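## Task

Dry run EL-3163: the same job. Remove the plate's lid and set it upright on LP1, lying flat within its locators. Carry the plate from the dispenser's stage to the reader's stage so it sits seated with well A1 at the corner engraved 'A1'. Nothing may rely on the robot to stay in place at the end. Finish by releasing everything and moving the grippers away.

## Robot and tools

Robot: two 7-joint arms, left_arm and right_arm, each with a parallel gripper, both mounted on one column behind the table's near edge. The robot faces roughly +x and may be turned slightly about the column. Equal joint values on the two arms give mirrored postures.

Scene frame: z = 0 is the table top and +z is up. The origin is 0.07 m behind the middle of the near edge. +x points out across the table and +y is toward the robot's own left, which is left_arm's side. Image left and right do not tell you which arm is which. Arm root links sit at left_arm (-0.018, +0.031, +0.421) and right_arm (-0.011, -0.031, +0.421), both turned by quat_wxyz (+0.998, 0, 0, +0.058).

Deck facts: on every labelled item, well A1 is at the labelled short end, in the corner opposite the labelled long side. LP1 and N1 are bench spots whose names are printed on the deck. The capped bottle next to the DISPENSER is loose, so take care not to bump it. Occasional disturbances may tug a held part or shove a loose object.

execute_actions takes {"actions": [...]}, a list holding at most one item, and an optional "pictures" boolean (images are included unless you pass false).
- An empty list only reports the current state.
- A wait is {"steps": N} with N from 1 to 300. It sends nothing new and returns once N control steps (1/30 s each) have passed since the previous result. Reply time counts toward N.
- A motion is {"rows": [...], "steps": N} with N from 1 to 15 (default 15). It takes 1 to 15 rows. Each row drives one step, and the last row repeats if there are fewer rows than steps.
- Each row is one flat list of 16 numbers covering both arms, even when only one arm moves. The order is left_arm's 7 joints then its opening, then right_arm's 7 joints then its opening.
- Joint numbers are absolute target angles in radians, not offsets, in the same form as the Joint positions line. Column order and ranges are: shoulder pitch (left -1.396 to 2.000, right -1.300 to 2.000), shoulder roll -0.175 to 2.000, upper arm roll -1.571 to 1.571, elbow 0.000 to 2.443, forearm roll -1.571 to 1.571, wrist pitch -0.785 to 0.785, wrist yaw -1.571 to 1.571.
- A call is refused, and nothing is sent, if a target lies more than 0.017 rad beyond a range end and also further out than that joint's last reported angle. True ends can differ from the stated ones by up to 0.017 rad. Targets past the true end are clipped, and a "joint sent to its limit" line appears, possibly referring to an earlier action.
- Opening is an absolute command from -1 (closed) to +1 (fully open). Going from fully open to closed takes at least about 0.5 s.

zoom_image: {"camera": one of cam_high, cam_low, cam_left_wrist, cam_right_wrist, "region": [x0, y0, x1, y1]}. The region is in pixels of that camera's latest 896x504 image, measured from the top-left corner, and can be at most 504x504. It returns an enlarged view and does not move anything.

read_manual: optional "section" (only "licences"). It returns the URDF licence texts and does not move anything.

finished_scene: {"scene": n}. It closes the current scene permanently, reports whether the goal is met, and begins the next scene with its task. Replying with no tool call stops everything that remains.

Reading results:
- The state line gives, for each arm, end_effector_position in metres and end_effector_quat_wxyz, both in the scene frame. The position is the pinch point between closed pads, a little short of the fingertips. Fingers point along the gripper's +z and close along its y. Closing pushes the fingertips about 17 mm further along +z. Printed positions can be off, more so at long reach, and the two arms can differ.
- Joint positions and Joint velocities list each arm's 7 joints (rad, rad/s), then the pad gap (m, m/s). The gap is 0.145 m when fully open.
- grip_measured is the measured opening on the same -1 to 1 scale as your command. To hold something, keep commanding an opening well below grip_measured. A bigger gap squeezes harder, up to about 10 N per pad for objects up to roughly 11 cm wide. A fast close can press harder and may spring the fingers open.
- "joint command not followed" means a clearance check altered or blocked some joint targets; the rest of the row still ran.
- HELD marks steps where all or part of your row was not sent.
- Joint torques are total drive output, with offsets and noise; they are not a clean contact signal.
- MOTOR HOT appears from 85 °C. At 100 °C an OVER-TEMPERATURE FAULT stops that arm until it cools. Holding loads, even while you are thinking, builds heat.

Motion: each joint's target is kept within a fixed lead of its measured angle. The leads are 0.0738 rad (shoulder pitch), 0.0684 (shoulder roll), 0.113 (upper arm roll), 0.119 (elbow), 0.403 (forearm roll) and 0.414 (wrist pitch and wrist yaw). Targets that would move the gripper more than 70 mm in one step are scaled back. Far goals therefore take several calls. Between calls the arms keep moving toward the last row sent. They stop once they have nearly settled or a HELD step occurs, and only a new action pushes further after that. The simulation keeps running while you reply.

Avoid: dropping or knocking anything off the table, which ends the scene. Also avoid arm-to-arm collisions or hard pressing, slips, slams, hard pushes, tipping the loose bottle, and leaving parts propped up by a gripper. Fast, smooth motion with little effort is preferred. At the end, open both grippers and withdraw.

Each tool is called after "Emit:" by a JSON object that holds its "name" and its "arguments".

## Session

Emit:
{"name": "execute_actions", "arguments": {"actions": []}}

Scene clock: 0.00 s of 9600.00 s.
left_arm: end_effector_position=(+0.1668, +0.2808, +0.1727) grip_measured=+1.00 end_effector_quat_wxyz=(+0.256, +0.827, -0.370, +0.338) | right_arm: end_effector_position=(+0.2693, +0.1413, +0.1197) grip_measured=+1.00 end_effector_quat_wxyz=(+0.129, -0.217, +0.939, +0.233)
Joint positions: left_arm=[ 0.515  1.561 -1.223  1.56   1.047 -0.15   0.873  0.145] | right_arm=[ 0.927  0.051 -1.424  1.2   -1.166 -0.577  0.729  0.145]
Joint velocities: left_arm=[ 0.011 -0.033  0.002 -0.002 -0.081  0.007  0.051 -0.   ] | right_arm=[-0.033 -0.055  0.002 -0.002 -0.007 -0.066 -0.022 -0.   ]
Joint torques (N m, as the arm reports them, + toward a larger angle): no reading
Motor temperatures (°C, as the motors report them): left_arm=[28 27 27 25 26 27 27] | right_arm=[28 27 26 28 25 26 24]

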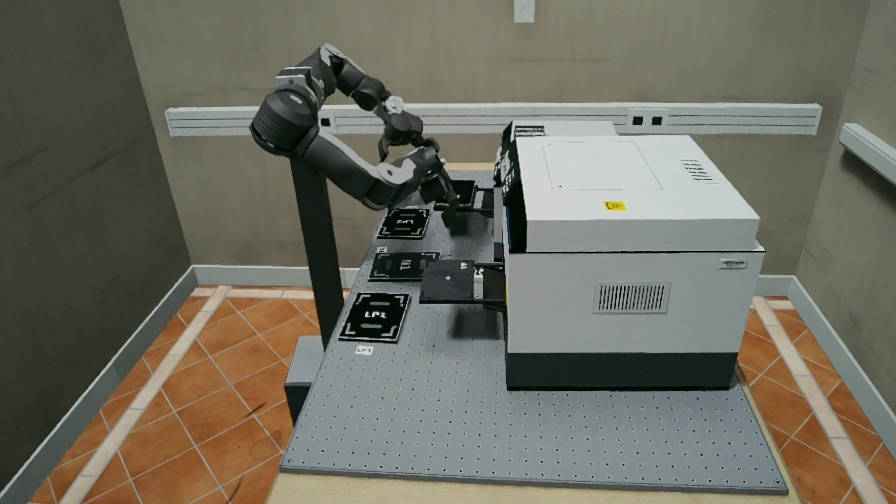

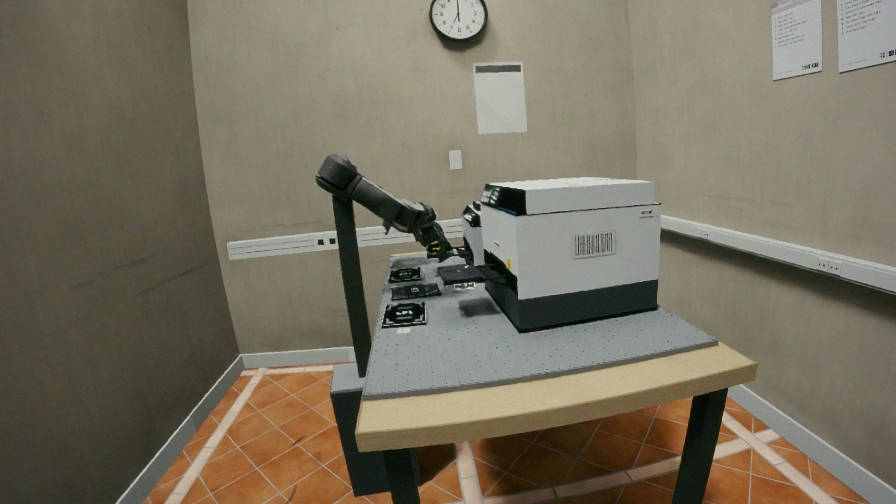

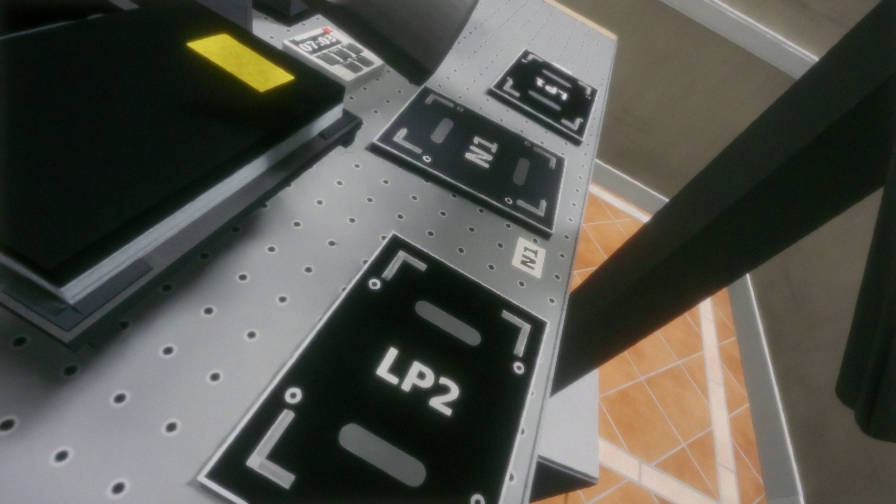

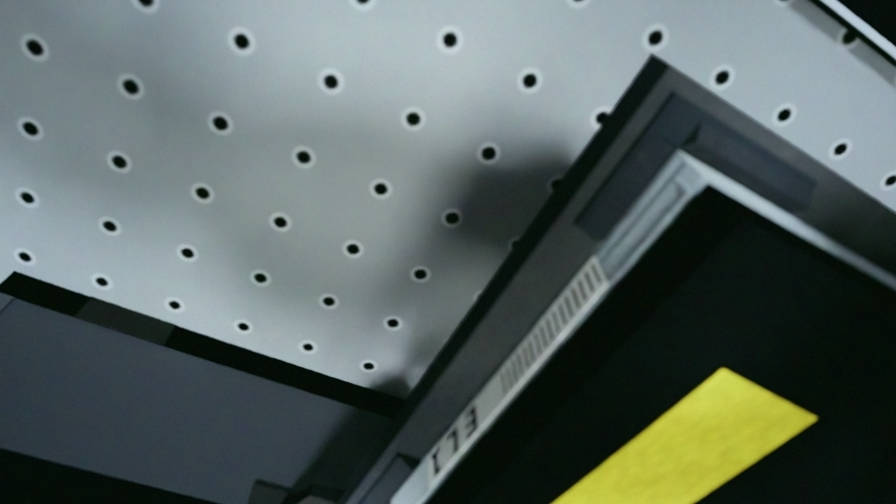

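Emit:
{"name": "execute_actions", "arguments": {"actions": [{"rows":[[0.565,1.561,-1.23,1.56,1.0,-0.12,0.9,1,0.95,0.07,-1.426,1.25,-1.15,-0.56,0.74,1],[0.615,1.561,-1.237,1.56,0.92,-0.08,0.94,0.95,0.975,0.09,-1.428,1.3,-1.12,-0.54,0.76,1],[0.665,1.561,-1.244,1.56,0.84,-0.04,0.98,0.9,1.0,0.12,-1.43,1.36,-1.08,-0.5,0.8,1],[0.715,1.561,-1.251,1.56,0.76,0,1.02,0.85,1.02,0.16,-1.432,1.42,-1.03,-0.46,0.85,1],[0.765,1.561,-1.258,1.56,0.68,0.04,1.06,0.8,1.04,0.2,-1.434,1.48,-0.97,-0.41,0.91,1],[0.815,1.561,-1.265,1.56,0.6,0.08,1.1,0.75,1.06,0.24,-1.436,1.54,-0.9,-0.35,0.98,1],[0.865,1.561,-1.272,1.56,0.52,0.12,1.14,0.7,1.08,0.28,-1.438,1.6,-0.82,-0.28,1.06,0.9],[0.915,1.55,-1.279,1.56,0.44,0.16,1.18,0.65,1.1,0.32,-1.44,1.66,-0.74,-0.21,1.14,0.8],[0.965,1.53,-1.286,1.56,0.36,0.2,1.22,0.6,1.12,0.36,-1.44,1.72,-0.66,-0.14,1.22,0.7],[1.015,1.5,-1.293,1.56,0.28,0.24,1.26,0.55,1.14,0.4,-1.44,1.78,-0.58,-0.07,1.3,0.6],[1.065,1.46,-1.3,1.56,0.2,0.28,1.3,0.5,1.16,0.45,-1.44,1.83,-0.5,0,1.38,0.5],[1.115,1.42,-1.307,1.56,0.12,0.32,1.34,0.45,1.18,0.5,-1.44,1.84,-0.46,0.05,1.42,0.45],[1.165,1.38,-1.314,1.56,0.04,0.36,1.38,0.45,1.2,0.55,-1.44,1.83,-0.42,0.1,1.45,0.45],[1.2,1.33,-1.321,1.56,-0.04,0.4,1.42,0.45,1.22,0.6,-1.44,1.8,-0.38,0.15,1.47,0.45],[1.23,1.28,-1.333,1.56,-0.12,0.437,1.46,0.45,1.24,0.65,-1.44,1.77,-0.34,0.2,1.49,0.45]]}], "pictures": false}}

Emit:
{"name": "execute_actions", "arguments": {"actions": [{"rows":[[1.23,1.23,-1.333,1.537,-0.15,0.437,1.47,0.45,1.254,0.7,-1.44,1.74,-0.305,0.25,1.494,0.45],[1.23,1.18,-1.333,1.514,-0.18,0.437,1.48,0.45,1.268,0.75,-1.44,1.71,-0.27,0.3,1.494,0.45],[1.23,1.13,-1.333,1.491,-0.2,0.437,1.49,0.45,1.282,0.8,-1.44,1.68,-0.235,0.35,1.494,0.45],[1.23,1.08,-1.333,1.468,-0.22,0.437,1.5,0.45,1.296,0.85,-1.44,1.65,-0.2,0.4,1.494,0.45],[1.23,1.03,-1.333,1.445,-0.22,0.437,1.5,0.45,1.31,0.9,-1.44,1.62,-0.165,0.45,1.494,0.45],[1.23,0.98,-1.333,1.422,-0.22,0.437,1.5,0.45,1.324,0.95,-1.44,1.59,-0.13,0.5,1.494,0.45],[1.23,0.93,-1.333,1.4,-0.22,0.437,1.5,0.45,1.338,1.0,-1.44,1.56,-0.095,0.55,1.494,0.45],[1.23,0.88,-1.333,1.377,-0.22,0.437,1.5,0.45,1.345,1.03,-1.438,1.545,-0.075,0.58,1.494,0.45],[1.23,0.83,-1.333,1.354,-0.22,0.437,1.5,0.45,1.35,1.0485,-1.438,1.533,-0.064,0.595,1.494,0.45],[1.23,0.78,-1.333,1.331,-0.22,0.437,1.5,0.45,1.35,1.0485,-1.438,1.533,-0.064,0.595,1.494,0.45],[1.23,0.75,-1.333,1.317,-0.22,0.437,1.5,0.45,1.35,1.0485,-1.438,1.533,-0.064,0.595,1.494,0.45],[1.23,0.732,-1.333,1.309,-0.22,0.437,1.5,0.45,1.35,1.0485,-1.438,1.533,-0.064,0.595,1.494,0.45]]}], "pictures": false}}

Emit:
{"name": "execute_actions", "arguments": {"actions": [{"steps":8}]}}

Scene clock: 12.27 s of 9600.00 s.
left_arm: end_effector_position=(+0.2276, +0.3352, +0.2208) grip_measured=+0.45 end_effector_quat_wxyz=(-0.018, +0.786, -0.616, +0.035) | right_arm: end_effector_position=(+0.2825, -0.0555, +0.1962) grip_measured=+0.45 end_effector_quat_wxyz=(+0.068, +0.235, +0.969, +0.042)
Joint positions: left_arm=[ 1.235  1.284 -1.323  1.56  -0.027  0.388  1.404  0.108] | right_arm=[ 1.232  0.65  -1.441  1.771 -0.388  0.135  1.449  0.108]
Joint velocities: left_arm=[ 0.538 -1.264 -0.061 -0.017 -1.912  0.857  0.725 -0.   ] | right_arm=[ 0.582  1.593  0.002 -1.023  0.667  1.223  0.725  0.   ]
Joint torques (N m, as the arm reports them, + toward a larger angle): left_arm=[3.68 3.97 3.22 0.77 0.14 0.11 0.4 ] | right_arm=[ 6.82 -3.64  4.09  2.06  0.34 -0.02  0.03]
Motor temperatures (°C, as the motors report them): left_arm=[28 29 27 25 26 27 27] | right_arm=[29 27 27 28 25 26 24]
Steps of this call (steps 1 to 90: nothing new was sent; then 8.77 s passed at rest; steps 91 to 105: all 15 steps of this action). Readings (joint positions):
91: left_arm=[0.551 1.561 -1.237 1.561 1.023 -0.136 0.884] | right_arm=[0.933 0.066 -1.427 1.231 -1.161 -0.571 0.733]
92: left_arm=[0.607 1.560 -1.242 1.561 0.976 -0.111 0.907] | right_arm=[0.953 0.092 -1.433 1.289 -1.142 -0.561 0.743]
94: left_arm=[0.720 1.561 -1.242 1.561 0.847 -0.047 0.969] | right_arm=[1.021 0.151 -1.432 1.414 -1.075 -0.503 0.798]
98: left_arm=[0.912 1.558 -1.277 1.560 0.532 0.110 1.127] | right_arm=[1.092 0.325 -1.437 1.647 -0.830 -0.289 1.045]
105: the state above

Scene clock: 12.77 s of 9600.00 s.
left_arm: end_effector_position=(+0.3012, +0.2254, +0.1905) grip_measured=+0.45 end_effector_quat_wxyz=(+0.003, -0.705, +0.709, -0.004) | right_arm: end_effector_position=(+0.3107, -0.2088, +0.2194) grip_measured=+0.45 end_effector_quat_wxyz=(+0.001, +0.705, +0.710, +0.002)
Joint positions: left_arm=[ 1.231  0.732 -1.331  1.311 -0.216  0.434  1.499  0.108] | right_arm=[ 1.35   1.046 -1.439  1.535 -0.063  0.591  1.49   0.108]
Joint velocities: left_arm=[ 0.033  0.363  0.002 -0.12  -0.11  -0.007  0.007 -0.   ] | right_arm=[ 0.077  0.253  0.007 -0.1   -0.022  0.095 -0.007  0.   ]
Joint torques (N m, as the arm reports them, + toward a larger angle): left_arm=[10.05  0.81  4.35  0.99  0.04  0.09  0.02] | right_arm=[5.9  0.95 4.19 0.36 0.08 0.01 0.11]
Motor temperatures (°C, as the motors report them): left_arm=[28 29 27 25 26 27 27] | right_arm=[29 27 27 28 25 26 24]
Steps of this call (steps 1 to 15: all 15 steps of this action). Readings (joint positions):
1: left_arm=[1.243 1.234 -1.322 1.544 -0.084 0.410 1.431] | right_arm=[1.252 0.705 -1.441 1.739 -0.353 0.186 1.468]
2: left_arm=[1.238 1.181 -1.323 1.517 -0.129 0.421 1.450] | right_arm=[1.268 0.754 -1.441 1.711 -0.317 0.237 1.478]
4: left_arm=[1.230 1.083 -1.330 1.470 -0.189 0.431 1.478] | right_arm=[1.290 0.844 -1.440 1.656 -0.243 0.337 1.486]
8: left_arm=[1.231 0.882 -1.331 1.379 -0.218 0.434 1.495] | right_arm=[1.346 1.044 -1.440 1.539 -0.113 0.529 1.489]
15: the state above

Scene clock: 13.03 s of 9600.00 s.
left_arm: end_effector_position=(+0.3015, +0.2258, +0.1904) grip_measured=+0.45 end_effector_quat_wxyz=(+0.004, -0.705, +0.709, -0.003) | right_arm: end_effector_position=(+0.3109, -0.2101, +0.2194) grip_measured=+0.45 end_effector_quat_wxyz=(+0.002, +0.706, +0.708, +0.001)
Joint positions: left_arm=[ 1.231  0.731 -1.331  1.31  -0.22   0.434  1.499  0.108] | right_arm=[ 1.35   1.048 -1.439  1.533 -0.064  0.592  1.49   0.108]
Joint velocities: left_arm=[-0.011  0.033 -0.007  0.007 -0.051 -0.066  0.066  0.   ] | right_arm=[-0.011  0.055  0.002 -0.007  0.037  0.007  0.007  0.   ]
Joint torques (N m, as the arm reports them, + toward a larger angle): left_arm=[10.03  1.52  4.42  0.86  0.04  0.1   0.01] | right_arm=[5.99 1.2  3.91 0.42 0.06 0.03 0.1 ]
Motor temperatures (°C, as the motors report them): left_arm=[28 28 27 25 26 27 27] | right_arm=[29 27 27 28 25 26 24]
Steps of this call (steps 1 to 8: the robot went on to your last target). Readings (joint positions):
1: left_arm=[1.231 0.740 -1.331 1.308 -0.219 0.434 1.499] | right_arm=[1.350 1.052 -1.439 1.532 -0.064 0.591 1.490]
2: left_arm=[1.231 0.742 -1.331 1.306 -0.221 0.434 1.499] | right_arm=[1.350 1.053 -1.439 1.532 -0.064 0.592 1.490]
4: left_arm=[1.231 0.732 -1.331 1.308 -0.221 0.434 1.499] | right_arm=[1.350 1.049 -1.439 1.532 -0.064 0.592 1.490]
8: the state above

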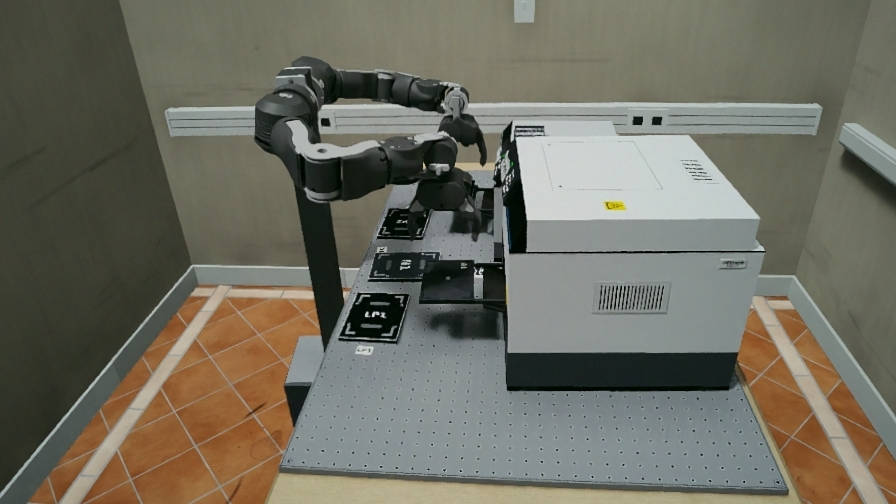

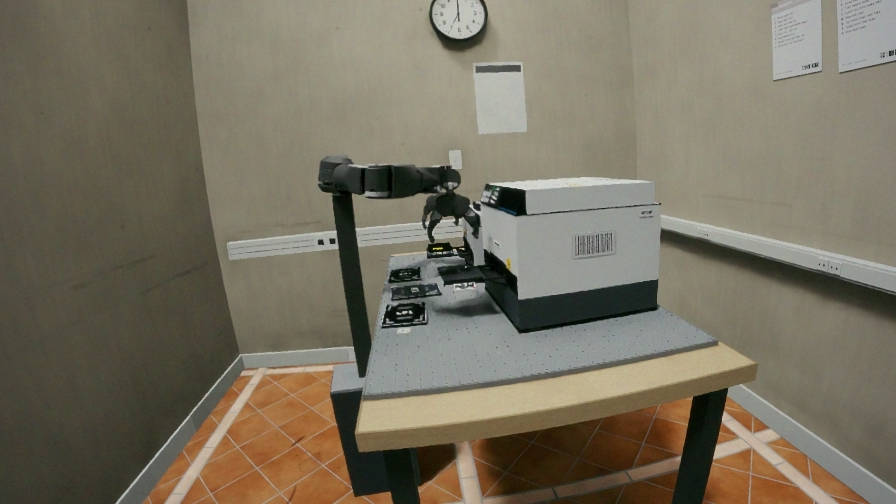

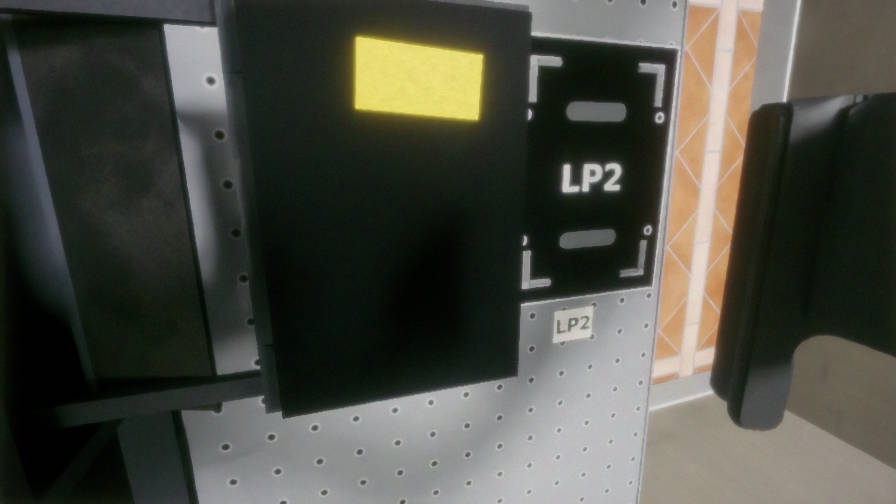

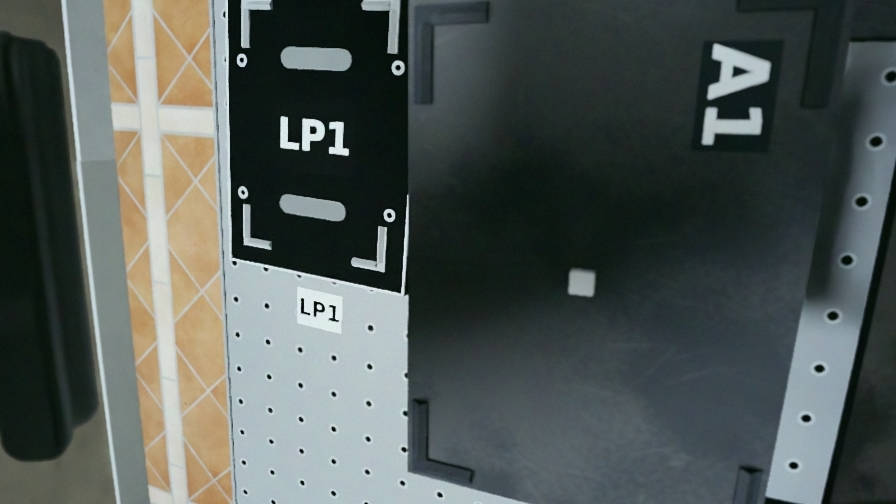

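Emit:
{"name": "execute_actions", "arguments": {"actions": [{"rows":[[1.207,0.726,-1.317,1.304,-0.235,0.433,1.494,0.45,1.293,1.06,-1.396,1.557,-0.077,0.601,1.486,0.45],[1.184,0.721,-1.301,1.298,-0.25,0.429,1.489,0.45,1.237,1.071,-1.354,1.582,-0.09,0.607,1.477,0.45],[1.161,0.715,-1.284,1.293,-0.266,0.425,1.483,0.45,1.18,1.083,-1.313,1.606,-0.103,0.613,1.469,0.45],[1.138,0.709,-1.268,1.288,-0.281,0.421,1.478,0.45,1.123,1.094,-1.271,1.631,-0.116,0.619,1.461,0.45],[1.115,0.704,-1.252,1.283,-0.296,0.417,1.472,0.45,1.067,1.106,-1.229,1.655,-0.129,0.625,1.452,0.45],[1.092,0.698,-1.236,1.277,-0.311,0.413,1.467,0.45,1.01,1.117,-1.187,1.68,-0.142,0.631,1.444,0.45],[1.069,0.692,-1.22,1.272,-0.327,0.409,1.461,0.45,0.953,1.129,-1.145,1.704,-0.155,0.637,1.436,0.45],[1.046,0.687,-1.204,1.267,-0.342,0.405,1.456,0.45,0.897,1.14,-1.104,1.729,-0.168,0.642,1.427,0.45],[1.023,0.681,-1.187,1.261,-0.357,0.401,1.45,0.45,0.84,1.151,-1.062,1.753,-0.18,0.648,1.419,0.45],[1.0,0.675,-1.171,1.256,-0.372,0.397,1.442,0.45,0.783,1.163,-1.02,1.778,-0.193,0.654,1.411,0.45],[1.0,0.672,-1.183,1.247,-0.363,0.394,1.428,0.45,0.727,1.174,-0.978,1.802,-0.206,0.66,1.402,0.45],[1.0,0.669,-1.195,1.238,-0.355,0.391,1.414,0.45,0.67,1.186,-0.936,1.827,-0.219,0.666,1.394,0.45],[1.0,0.667,-1.208,1.228,-0.346,0.388,1.4,0.45,0.613,1.197,-0.895,1.851,-0.232,0.672,1.386,0.45],[1.0,0.664,-1.22,1.219,-0.338,0.385,1.385,0.45,0.557,1.209,-0.853,1.876,-0.245,0.678,1.377,0.45],[1.0,0.661,-1.232,1.21,-0.329,0.382,1.37,0.45,0.5,1.22,-0.811,1.9,-0.258,0.684,1.369,0.45]]}], "pictures": false}}

Emit:
{"name": "execute_actions", "arguments": {"actions": [{"rows":[[1.0,0.661,-1.232,1.21,-0.329,0.382,1.37,0.45,0.44,1.217,-0.767,1.924,-0.275,0.69,1.369,0.45],[1.0,0.661,-1.232,1.21,-0.329,0.382,1.37,0.45,0.38,1.215,-0.723,1.948,-0.291,0.695,1.368,0.45],[1.0,0.661,-1.232,1.21,-0.329,0.382,1.37,0.45,0.325,1.212,-0.679,1.972,-0.308,0.7,1.368,0.45],[1.0,0.661,-1.232,1.21,-0.329,0.382,1.37,0.45,0.267,1.209,-0.634,1.996,-0.324,0.706,1.367,0.45],[1.0,0.661,-1.232,1.21,-0.329,0.382,1.37,0.45,0.208,1.207,-0.59,2.02,-0.341,0.711,1.367,0.45],[1.0,0.661,-1.232,1.21,-0.329,0.382,1.37,0.45,0.15,1.204,-0.546,2.045,-0.357,0.717,1.366,0.45],[1.0,0.661,-1.232,1.21,-0.329,0.382,1.37,0.45,0.092,1.201,-0.502,2.069,-0.374,0.722,1.366,0.45],[1.0,0.661,-1.232,1.21,-0.329,0.382,1.37,0.45,0.033,1.199,-0.458,2.093,-0.391,0.728,1.366,0.45],[1.0,0.661,-1.232,1.21,-0.329,0.382,1.37,0.45,-0.025,1.196,-0.414,2.117,-0.407,0.733,1.365,0.45],[1.0,0.661,-1.232,1.21,-0.329,0.382,1.37,0.45,-0.083,1.193,-0.369,2.141,-0.424,0.739,1.365,0.45],[1.0,0.661,-1.232,1.21,-0.329,0.382,1.37,0.45,-0.142,1.191,-0.325,2.165,-0.44,0.744,1.364,0.45],[1.0,0.661,-1.232,1.21,-0.329,0.382,1.37,0.45,-0.2,1.188,-0.281,2.189,-0.457,0.75,1.364,0.45]]}], "pictures": false}}

Emit:
{"name": "execute_actions", "arguments": {"actions": [{"steps":6}]}}

Emit:
{"name": "zoom_image", "arguments": {"camera": "cam_high", "region": [410,150,510,220]}}

Scene clock: 23.50 s of 9600.00 s.
left_arm: end_effector_position=(+0.2925, +0.2250, +0.1260) grip_measured=+0.45 end_effector_quat_wxyz=(-0.001, -0.708, +0.706, +0.006) | right_arm: end_effector_position=(+0.2224, -0.2166, +0.1558) grip_measured=+0.45 end_effector_quat_wxyz=(-0.016, +0.705, +0.709, -0.007)
Joint positions: left_arm=[ 1.001  0.664 -1.225  1.213 -0.34   0.389  1.393  0.108] | right_arm=[ 0.5    1.218 -0.817  1.895 -0.241  0.674  1.385  0.108]
Joint velocities: left_arm=[ 0.033 -0.121 -0.276 -0.227  0.139 -0.066 -0.418  0.   ] | right_arm=[-1.132  0.451  0.613  0.554 -0.271  0.154 -0.095  0.   ]
Joint torques (N m, as the arm reports them, + toward a larger angle): left_arm=[ 9.61  1.32  3.59  1.65  0.19 -0.11 -0.14] | right_arm=[ 6.29  4.02  3.04  0.67  0.03  0.05 -0.24]
Motor temperatures (°C, as the motors report them): left_arm=[30 28 27 25 26 27 27] | right_arm=[30 27 27 28 25 26 24]
Steps of this call (steps 1 to 15: the robot went on to your last target; steps 16 to 90: nothing new was sent; then 6.97 s passed at rest; steps 91 to 105: all 15 steps of this action). Readings (joint positions):
91: left_arm=[1.220 0.729 -1.317 1.308 -0.226 0.434 1.498] | right_arm=[1.308 1.055 -1.393 1.548 -0.072 0.595 1.487]
92: left_arm=[1.198 0.724 -1.298 1.301 -0.236 0.434 1.496] | right_arm=[1.246 1.068 -1.349 1.577 -0.080 0.599 1.483]
94: left_arm=[1.142 0.711 -1.272 1.290 -0.264 0.428 1.488] | right_arm=[1.117 1.091 -1.284 1.627 -0.100 0.609 1.474]
98: left_arm=[1.052 0.688 -1.208 1.270 -0.322 0.413 1.468] | right_arm=[0.901 1.138 -1.107 1.725 -0.151 0.633 1.442]
105: the state above

Scene clock: 24.00 s of 9600.00 s.
left_arm: end_effector_position=(+0.2938, +0.2241, +0.1246) grip_measured=+0.45 end_effector_quat_wxyz=(-0.000, -0.707, +0.707, +0.001) | right_arm: end_effector_position=(+0.1593, -0.2049, +0.1443) grip_measured=+0.45 end_effector_quat_wxyz=(-0.003, +0.693, +0.721, +0.000)
Joint positions: left_arm=[ 1.     0.663 -1.23   1.21  -0.33   0.385  1.376  0.108] | right_arm=[-0.2    1.187 -0.283  2.19  -0.452  0.746  1.366  0.108]
Joint velocities: left_arm=[ 0.011  0.011  0.002  0.012  0.066 -0.007  0.022  0.   ] | right_arm=[-0.055  0.055 -0.012 -0.022 -0.081 -0.051  0.007  0.   ]
Joint torques (N m, as the arm reports them, + toward a larger angle): left_arm=[ 9.79  1.5   4.13  1.72  0.09 -0.08 -0.2 ] | right_arm=[2.01 4.22 3.02 1.69 0.04 0.07 0.02]
Motor temperatures (°C, as the motors report them): left_arm=[30 28 27 25 26 27 27] | right_arm=[30 27 27 28 25 26 24]
Steps of this call (steps 1 to 15: all 15 steps of this action). Readings (joint positions):
1: left_arm=[1.000 0.663 -1.230 1.210 -0.336 0.387 1.385] | right_arm=[0.441 1.221 -0.772 1.917 -0.258 0.680 1.380]
2: left_arm=[1.000 0.663 -1.230 1.210 -0.333 0.386 1.381] | right_arm=[0.381 1.218 -0.728 1.940 -0.274 0.686 1.376]
4: left_arm=[1.000 0.663 -1.230 1.210 -0.331 0.385 1.378] | right_arm=[0.266 1.208 -0.643 1.992 -0.304 0.696 1.372]
8: left_arm=[1.000 0.663 -1.230 1.210 -0.331 0.385 1.376] | right_arm=[0.033 1.200 -0.464 2.088 -0.370 0.718 1.366]
15: the state above

Scene clock: 24.20 s of 9600.00 s.
left_arm: end_effector_position=(+0.2938, +0.2241, +0.1246) grip_measured=+0.45 end_effector_quat_wxyz=(-0.000, -0.707, +0.707, +0.001) | right_arm: end_effector_position=(+0.1597, -0.2053, +0.1443) grip_measured=+0.45 end_effector_quat_wxyz=(-0.001, +0.693, +0.721, +0.000)
Joint positions: left_arm=[ 1.     0.663 -1.23   1.21  -0.33   0.385  1.376  0.108] | right_arm=[-0.2    1.187 -0.283  2.19  -0.455  0.747  1.366  0.108]
Joint velocities: left_arm=[-0.011 -0.011  0.012  0.012  0.007 -0.022  0.037 -0.   ] | right_arm=[ 0.033  0.011 -0.002  0.027  0.007 -0.037  0.022 -0.   ]
Joint torques (N m, as the arm reports them, + toward a larger angle): left_arm=[ 9.77  1.53  4.14  1.71  0.08 -0.09 -0.2 ] | right_arm=[ 2.2   4.73  3.15  1.4  -0.01 -0.01 -0.03]
Motor temperatures (°C, as the motors report them): left_arm=[30 28 27 25 26 27 27] | right_arm=[30 27 27 28 25 26 24]
Steps of this call (steps 1 to 6: the robot went on to your last target). Readings (joint positions):
1: left_arm=[1.000 0.663 -1.230 1.210 -0.330 0.385 1.376] | right_arm=[-0.200 1.187 -0.283 2.190 -0.454 0.747 1.366]
2: left_arm=[1.000 0.663 -1.230 1.210 -0.330 0.385 1.376] | right_arm=[-0.200 1.187 -0.283 2.190 -0.455 0.747 1.366]
4: left_arm=[1.000 0.663 -1.230 1.210 -0.330 0.385 1.376] | right_arm=[-0.200 1.187 -0.283 2.190 -0.455 0.747 1.366]
6: the state above

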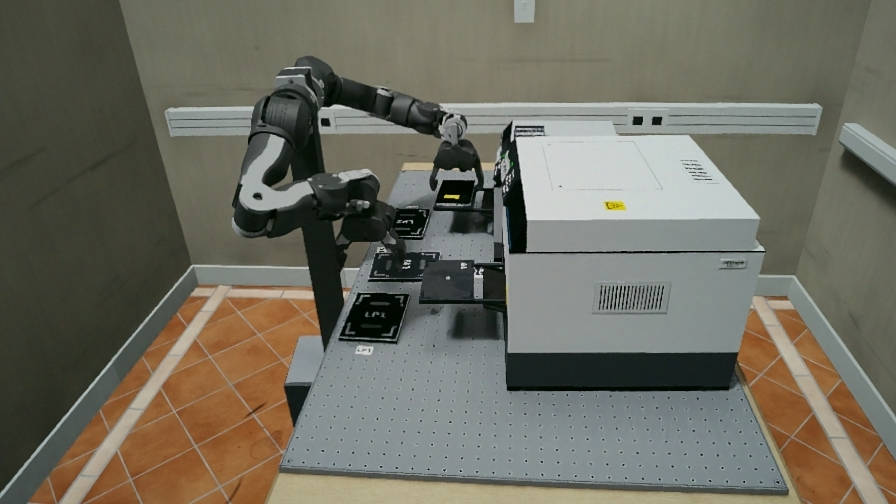

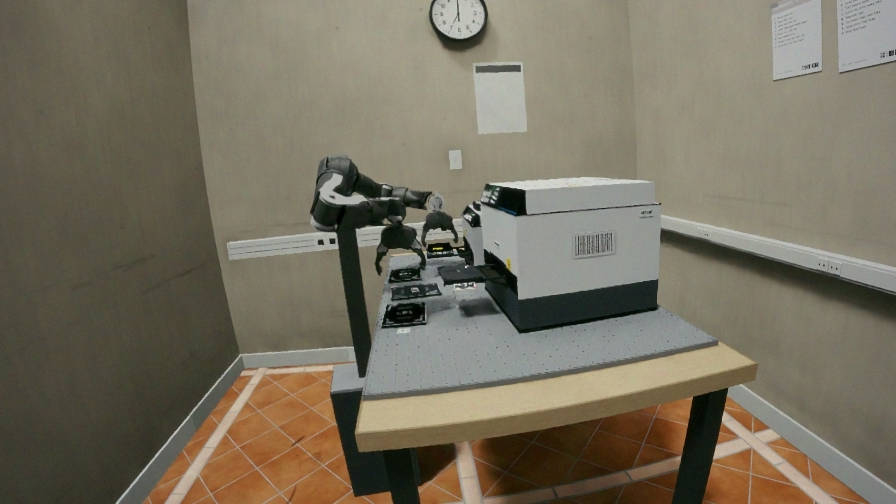

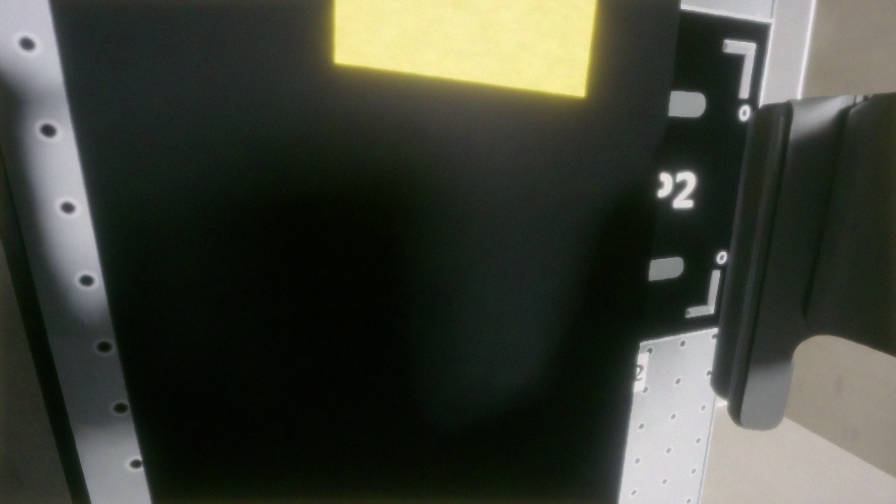

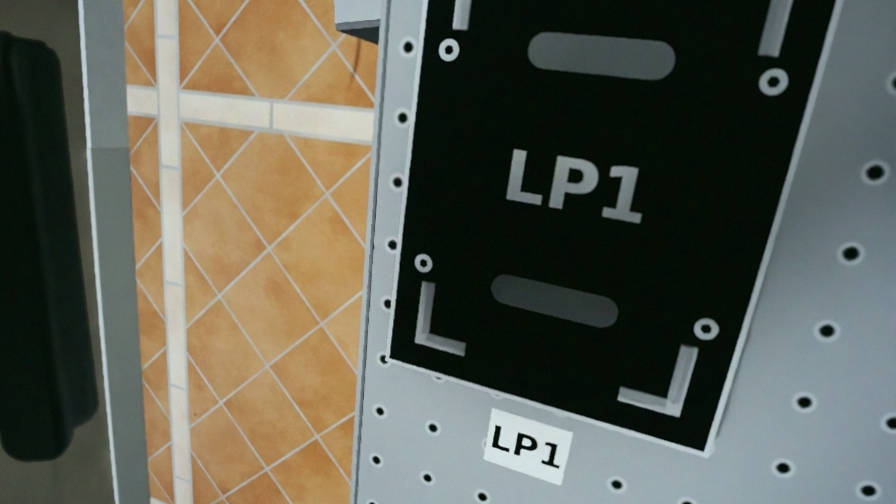

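Region (410, 150, 510, 220) of cam_high's 896x504 image, scaled by 5.040, with more detail than that image has; it fills the top 353 rows of this view, and the rest is white.

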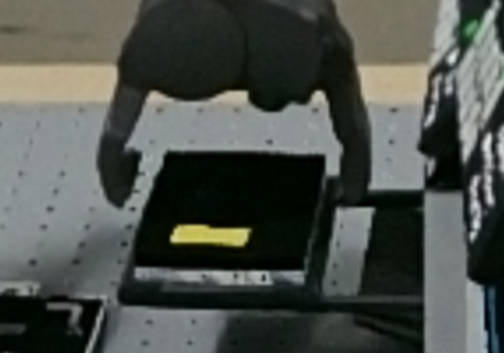

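Emit:
{"name": "execute_actions", "arguments": {"actions": [{"rows":[[1.0,0.659,-1.24,1.204,-0.323,0.376,1.361,0.45,-0.2,1.188,-0.281,2.189,-0.457,0.75,1.364,0.45],[1.0,0.657,-1.248,1.198,-0.318,0.37,1.351,0.45,-0.2,1.188,-0.281,2.189,-0.457,0.75,1.364,0.45],[1.0,0.655,-1.256,1.192,-0.313,0.365,1.342,0.45,-0.2,1.188,-0.281,2.189,-0.457,0.75,1.364,0.45],[1.0,0.653,-1.264,1.186,-0.308,0.36,1.332,0.45,-0.2,1.188,-0.281,2.189,-0.457,0.75,1.364,0.45],[1.0,0.651,-1.272,1.18,-0.303,0.355,1.323,0.45,-0.2,1.188,-0.281,2.189,-0.457,0.75,1.364,0.45],[1.0,0.65,-1.276,1.177,-0.301,0.353,1.319,0.4,-0.2,1.188,-0.281,2.189,-0.457,0.75,1.364,0.45],[1.0,0.65,-1.276,1.177,-0.301,0.353,1.319,0.35,-0.2,1.188,-0.281,2.189,-0.457,0.75,1.364,0.45],[1.0,0.65,-1.276,1.177,-0.301,0.353,1.319,0.28,-0.2,1.188,-0.281,2.189,-0.457,0.75,1.364,0.45]],"steps":13}]}}

Emit:
{"name": "zoom_image", "arguments": {"camera": "cam_high", "region": [410,150,510,220]}}

Scene clock: 27.87 s of 9600.00 s.
left_arm: end_effector_position=(+0.2947, +0.2231, +0.1146) grip_measured=+0.28 end_effector_quat_wxyz=(+0.000, -0.699, +0.715, -0.002) | right_arm: end_effector_position=(+0.1597, -0.2053, +0.1443) grip_measured=+0.45 end_effector_quat_wxyz=(-0.001, +0.693, +0.721, +0.000)
Joint positions: left_arm=[ 1.002  0.651 -1.273  1.179 -0.303  0.356  1.325  0.096] | right_arm=[-0.2    1.187 -0.283  2.19  -0.455  0.747  1.366  0.108]
Joint velocities: left_arm=[-0.033 -0.033 -0.007 -0.002  0.022  0.081 -0.007 -0.   ] | right_arm=[-0.011 -0.011 -0.002 -0.002  0.037 -0.037 -0.007  0.   ]
Joint torques (N m, as the arm reports them, + toward a larger angle): left_arm=[ 9.37  1.53  3.76  1.23  0.09 -0.08 -0.22] | right_arm=[ 1.94  4.52  3.04  1.42  0.03  0.   -0.04]
Motor temperatures (°C, as the motors report them): left_arm=[30 28 27 25 26 27 27] | right_arm=[29 28 27 28 25 26 24]
Steps of this call (steps 1 to 15: the robot went on to your last target; steps 16 to 90: nothing new was sent; then 0.23 s passed at rest; steps 91 to 103: all 13 steps of this action). Readings (joint positions):
91: left_arm=[1.001 0.662 -1.232 1.207 -0.328 0.382 1.373] | right_arm=[-0.200 1.187 -0.283 2.190 -0.455 0.747 1.366]
92: left_arm=[1.002 0.660 -1.240 1.201 -0.324 0.378 1.366] | right_arm=[-0.200 1.187 -0.283 2.190 -0.455 0.747 1.366]
94: left_arm=[1.002 0.655 -1.258 1.189 -0.315 0.369 1.349] | right_arm=[-0.200 1.187 -0.283 2.190 -0.455 0.747 1.366]
98: left_arm=[1.002 0.651 -1.273 1.179 -0.304 0.357 1.327] | right_arm=[-0.200 1.187 -0.283 2.190 -0.455 0.747 1.366]
103: the state above

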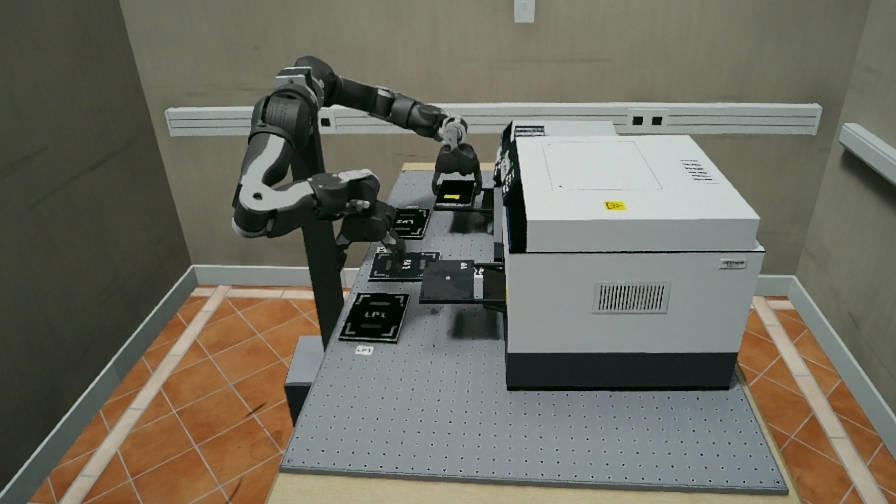

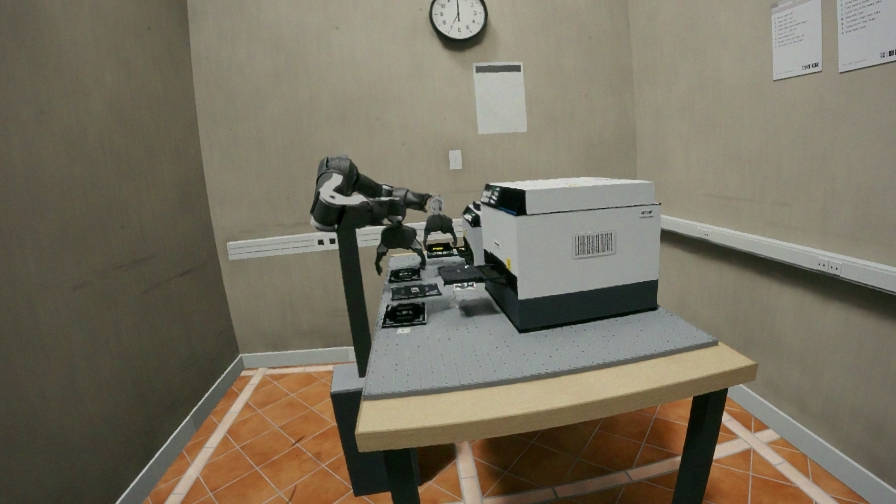

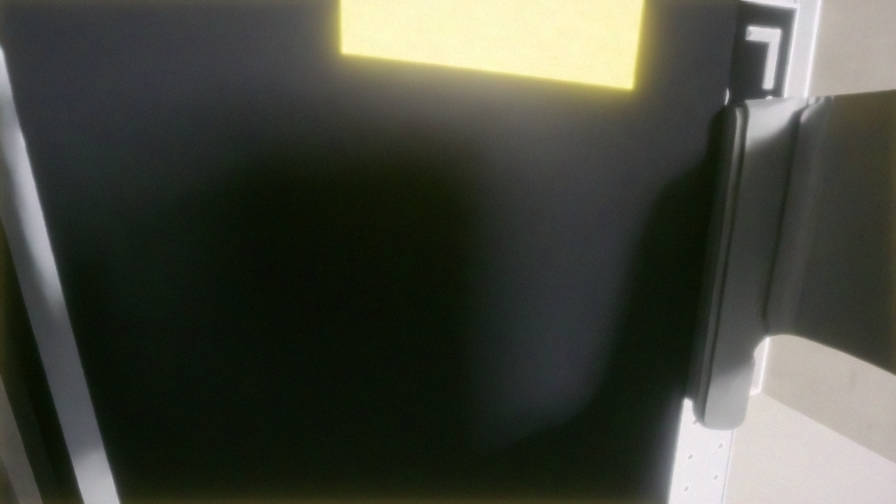

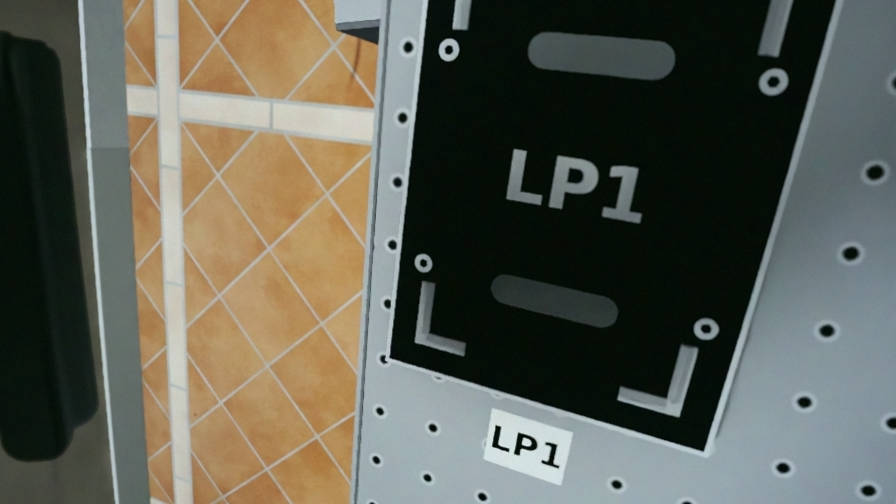

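Region (410, 150, 510, 220) of cam_high's 896x504 image, scaled by 5.040, with more detail than that image has; it fills the top 353 rows of this view, and the rest is white.

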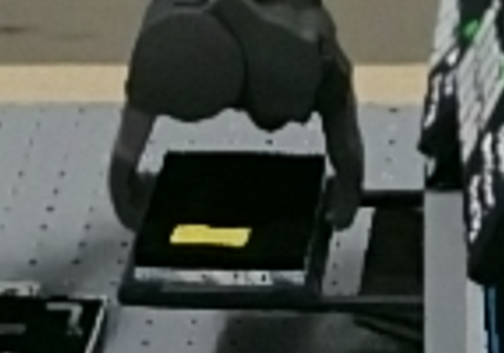

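Emit:
{"name": "execute_actions", "arguments": {"actions": [{"rows":[[0.995,0.65,-1.276,1.177,-0.301,0.353,1.319,0.28,-0.2,1.188,-0.281,2.189,-0.457,0.75,1.364,0.45],[0.99,0.65,-1.276,1.177,-0.301,0.353,1.319,0.28,-0.2,1.188,-0.281,2.189,-0.457,0.75,1.364,0.45],[0.99,0.65,-1.276,1.177,-0.301,0.353,1.319,0.28,-0.2,1.188,-0.281,2.189,-0.457,0.75,1.364,0.45],[0.99,0.65,-1.276,1.177,-0.301,0.353,1.319,0.28,-0.2,1.188,-0.281,2.189,-0.457,0.75,1.364,0.45],[0.99,0.65,-1.276,1.177,-0.301,0.353,1.319,0.24,-0.2,1.188,-0.281,2.189,-0.457,0.75,1.364,0.45],[0.99,0.65,-1.276,1.177,-0.301,0.353,1.319,0.2,-0.2,1.188,-0.281,2.189,-0.457,0.75,1.364,0.45],[0.99,0.65,-1.276,1.177,-0.301,0.353,1.319,0.16,-0.2,1.188,-0.281,2.189,-0.457,0.75,1.364,0.45],[0.99,0.65,-1.276,1.177,-0.301,0.353,1.319,0.11,-0.2,1.188,-0.281,2.189,-0.457,0.75,1.364,0.45],[0.99,0.65,-1.276,1.177,-0.301,0.353,1.319,0,-0.2,1.188,-0.281,2.189,-0.457,0.75,1.364,0.45],[0.99,0.65,-1.276,1.177,-0.301,0.353,1.319,-0.25,-0.2,1.188,-0.281,2.189,-0.457,0.75,1.364,0.45],[0.99,0.65,-1.276,1.177,-0.301,0.353,1.319,-0.5,-0.2,1.188,-0.281,2.189,-0.457,0.75,1.364,0.45],[0.99,0.65,-1.276,1.177,-0.301,0.353,1.319,-0.8,-0.2,1.188,-0.281,2.189,-0.457,0.75,1.364,0.45]],"steps":15}]}}

Emit:
{"name": "zoom_image", "arguments": {"camera": "cam_high", "region": [340,220,460,300]}}

Scene clock: 32.30 s of 9600.00 s.
left_arm: end_effector_position=(+0.2918, +0.2226, +0.1116) grip_measured=+0.17 end_effector_quat_wxyz=(-0.004, -0.699, +0.716, +0.001) | right_arm: end_effector_position=(+0.1597, -0.2053, +0.1443) grip_measured=+0.45 end_effector_quat_wxyz=(-0.001, +0.693, +0.721, +0.000)
Joint positions: left_arm=[ 0.993  0.651 -1.273  1.179 -0.301  0.354  1.326  0.088] | right_arm=[-0.2    1.187 -0.283  2.19  -0.455  0.747  1.366  0.108]
Joint velocities: left_arm=[ 0.055 -0.011 -0.002  0.002 -0.007 -0.051  0.022  0.   ] | right_arm=[ 0.033 -0.011 -0.007 -0.002  0.007  0.081 -0.037 -0.   ]
Joint torques (N m, as the arm reports them, + toward a larger angle): left_arm=[ 9.12  1.56  3.73  1.28  0.05 -0.04 -0.24] | right_arm=[ 2.03  4.44  3.03  1.51 -0.03  0.    0.  ]
Motor temperatures (°C, as the motors report them): left_arm=[30 28 27 25 26 27 27] | right_arm=[29 28 27 28 25 26 24]
Steps of this call (steps 1 to 15: the robot went on to your last target; steps 16 to 90: nothing new was sent; then 0.93 s passed at rest; steps 91 to 105: all 15 steps of this action). Readings (joint positions):
91: left_arm=[1.001 0.651 -1.273 1.179 -0.303 0.356 1.325] | right_arm=[-0.200 1.187 -0.283 2.190 -0.455 0.747 1.366]
92: left_arm=[0.999 0.651 -1.273 1.179 -0.303 0.356 1.325] | right_arm=[-0.200 1.187 -0.283 2.190 -0.455 0.747 1.366]
94: left_arm=[0.993 0.651 -1.273 1.179 -0.303 0.356 1.325] | right_arm=[-0.200 1.187 -0.283 2.190 -0.455 0.747 1.366]
98: left_arm=[0.993 0.651 -1.273 1.179 -0.301 0.354 1.326] | right_arm=[-0.200 1.187 -0.283 2.190 -0.455 0.747 1.366]
105: the state above

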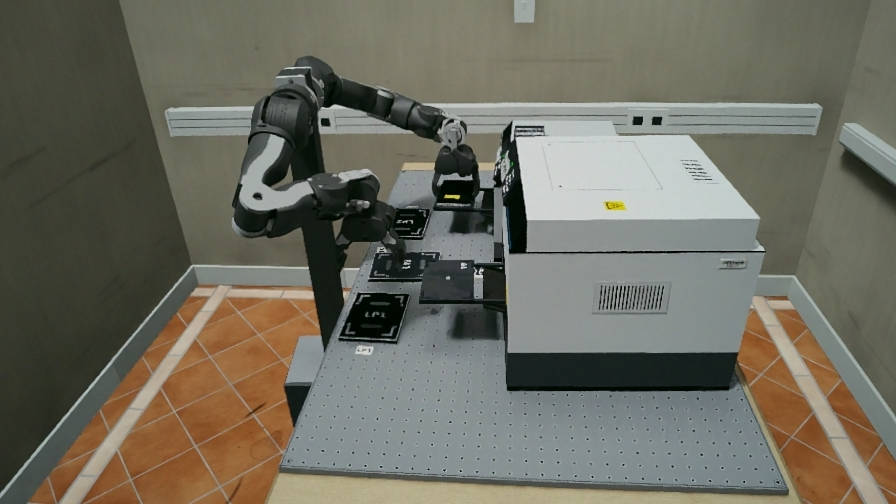

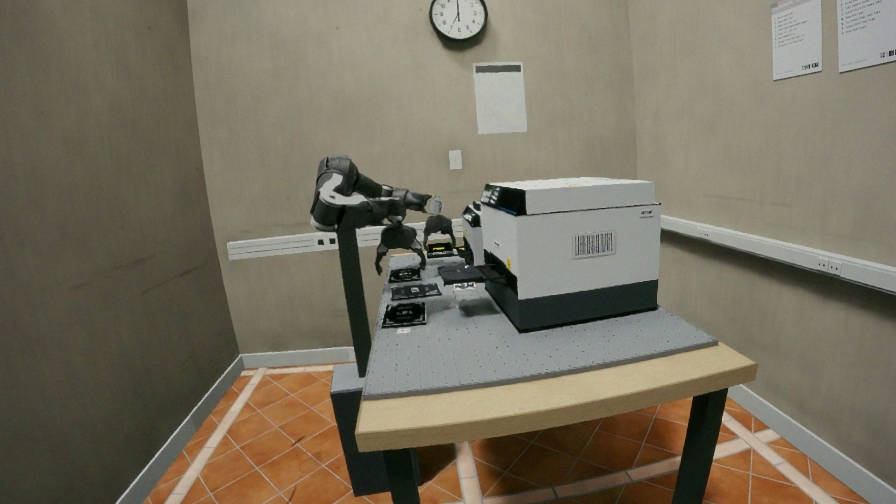

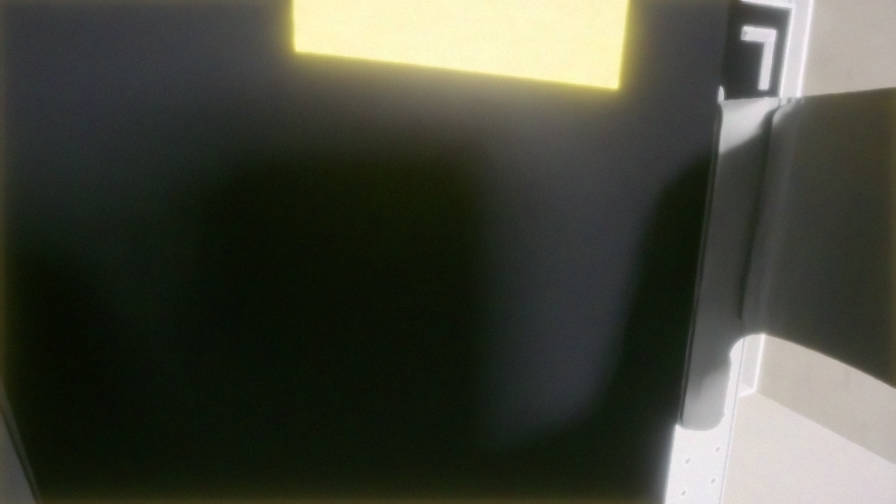

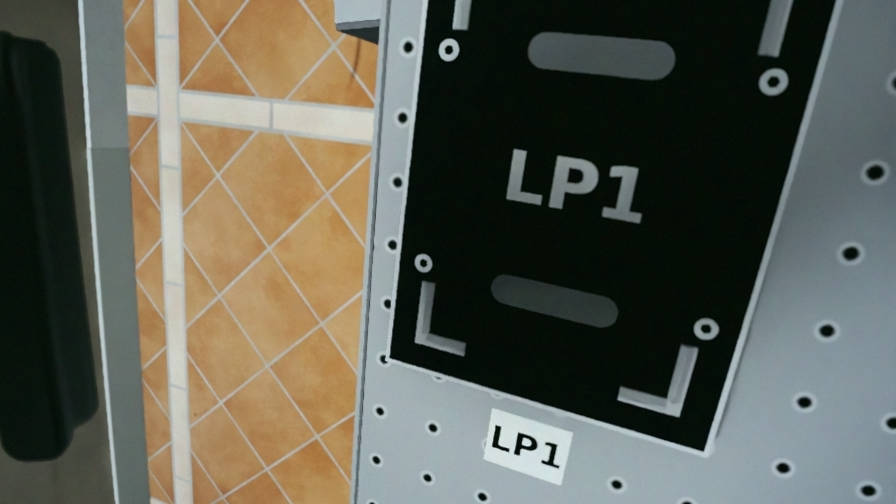

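Region (340, 220, 460, 300) of cam_high's 896x504 image, scaled by 4.200, with more detail than that image has.

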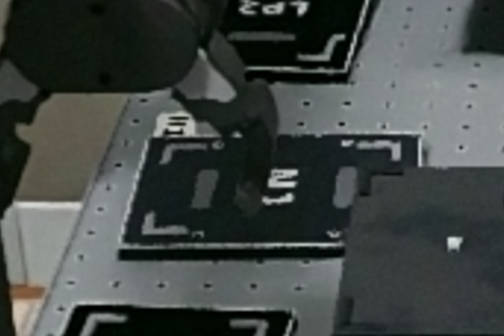

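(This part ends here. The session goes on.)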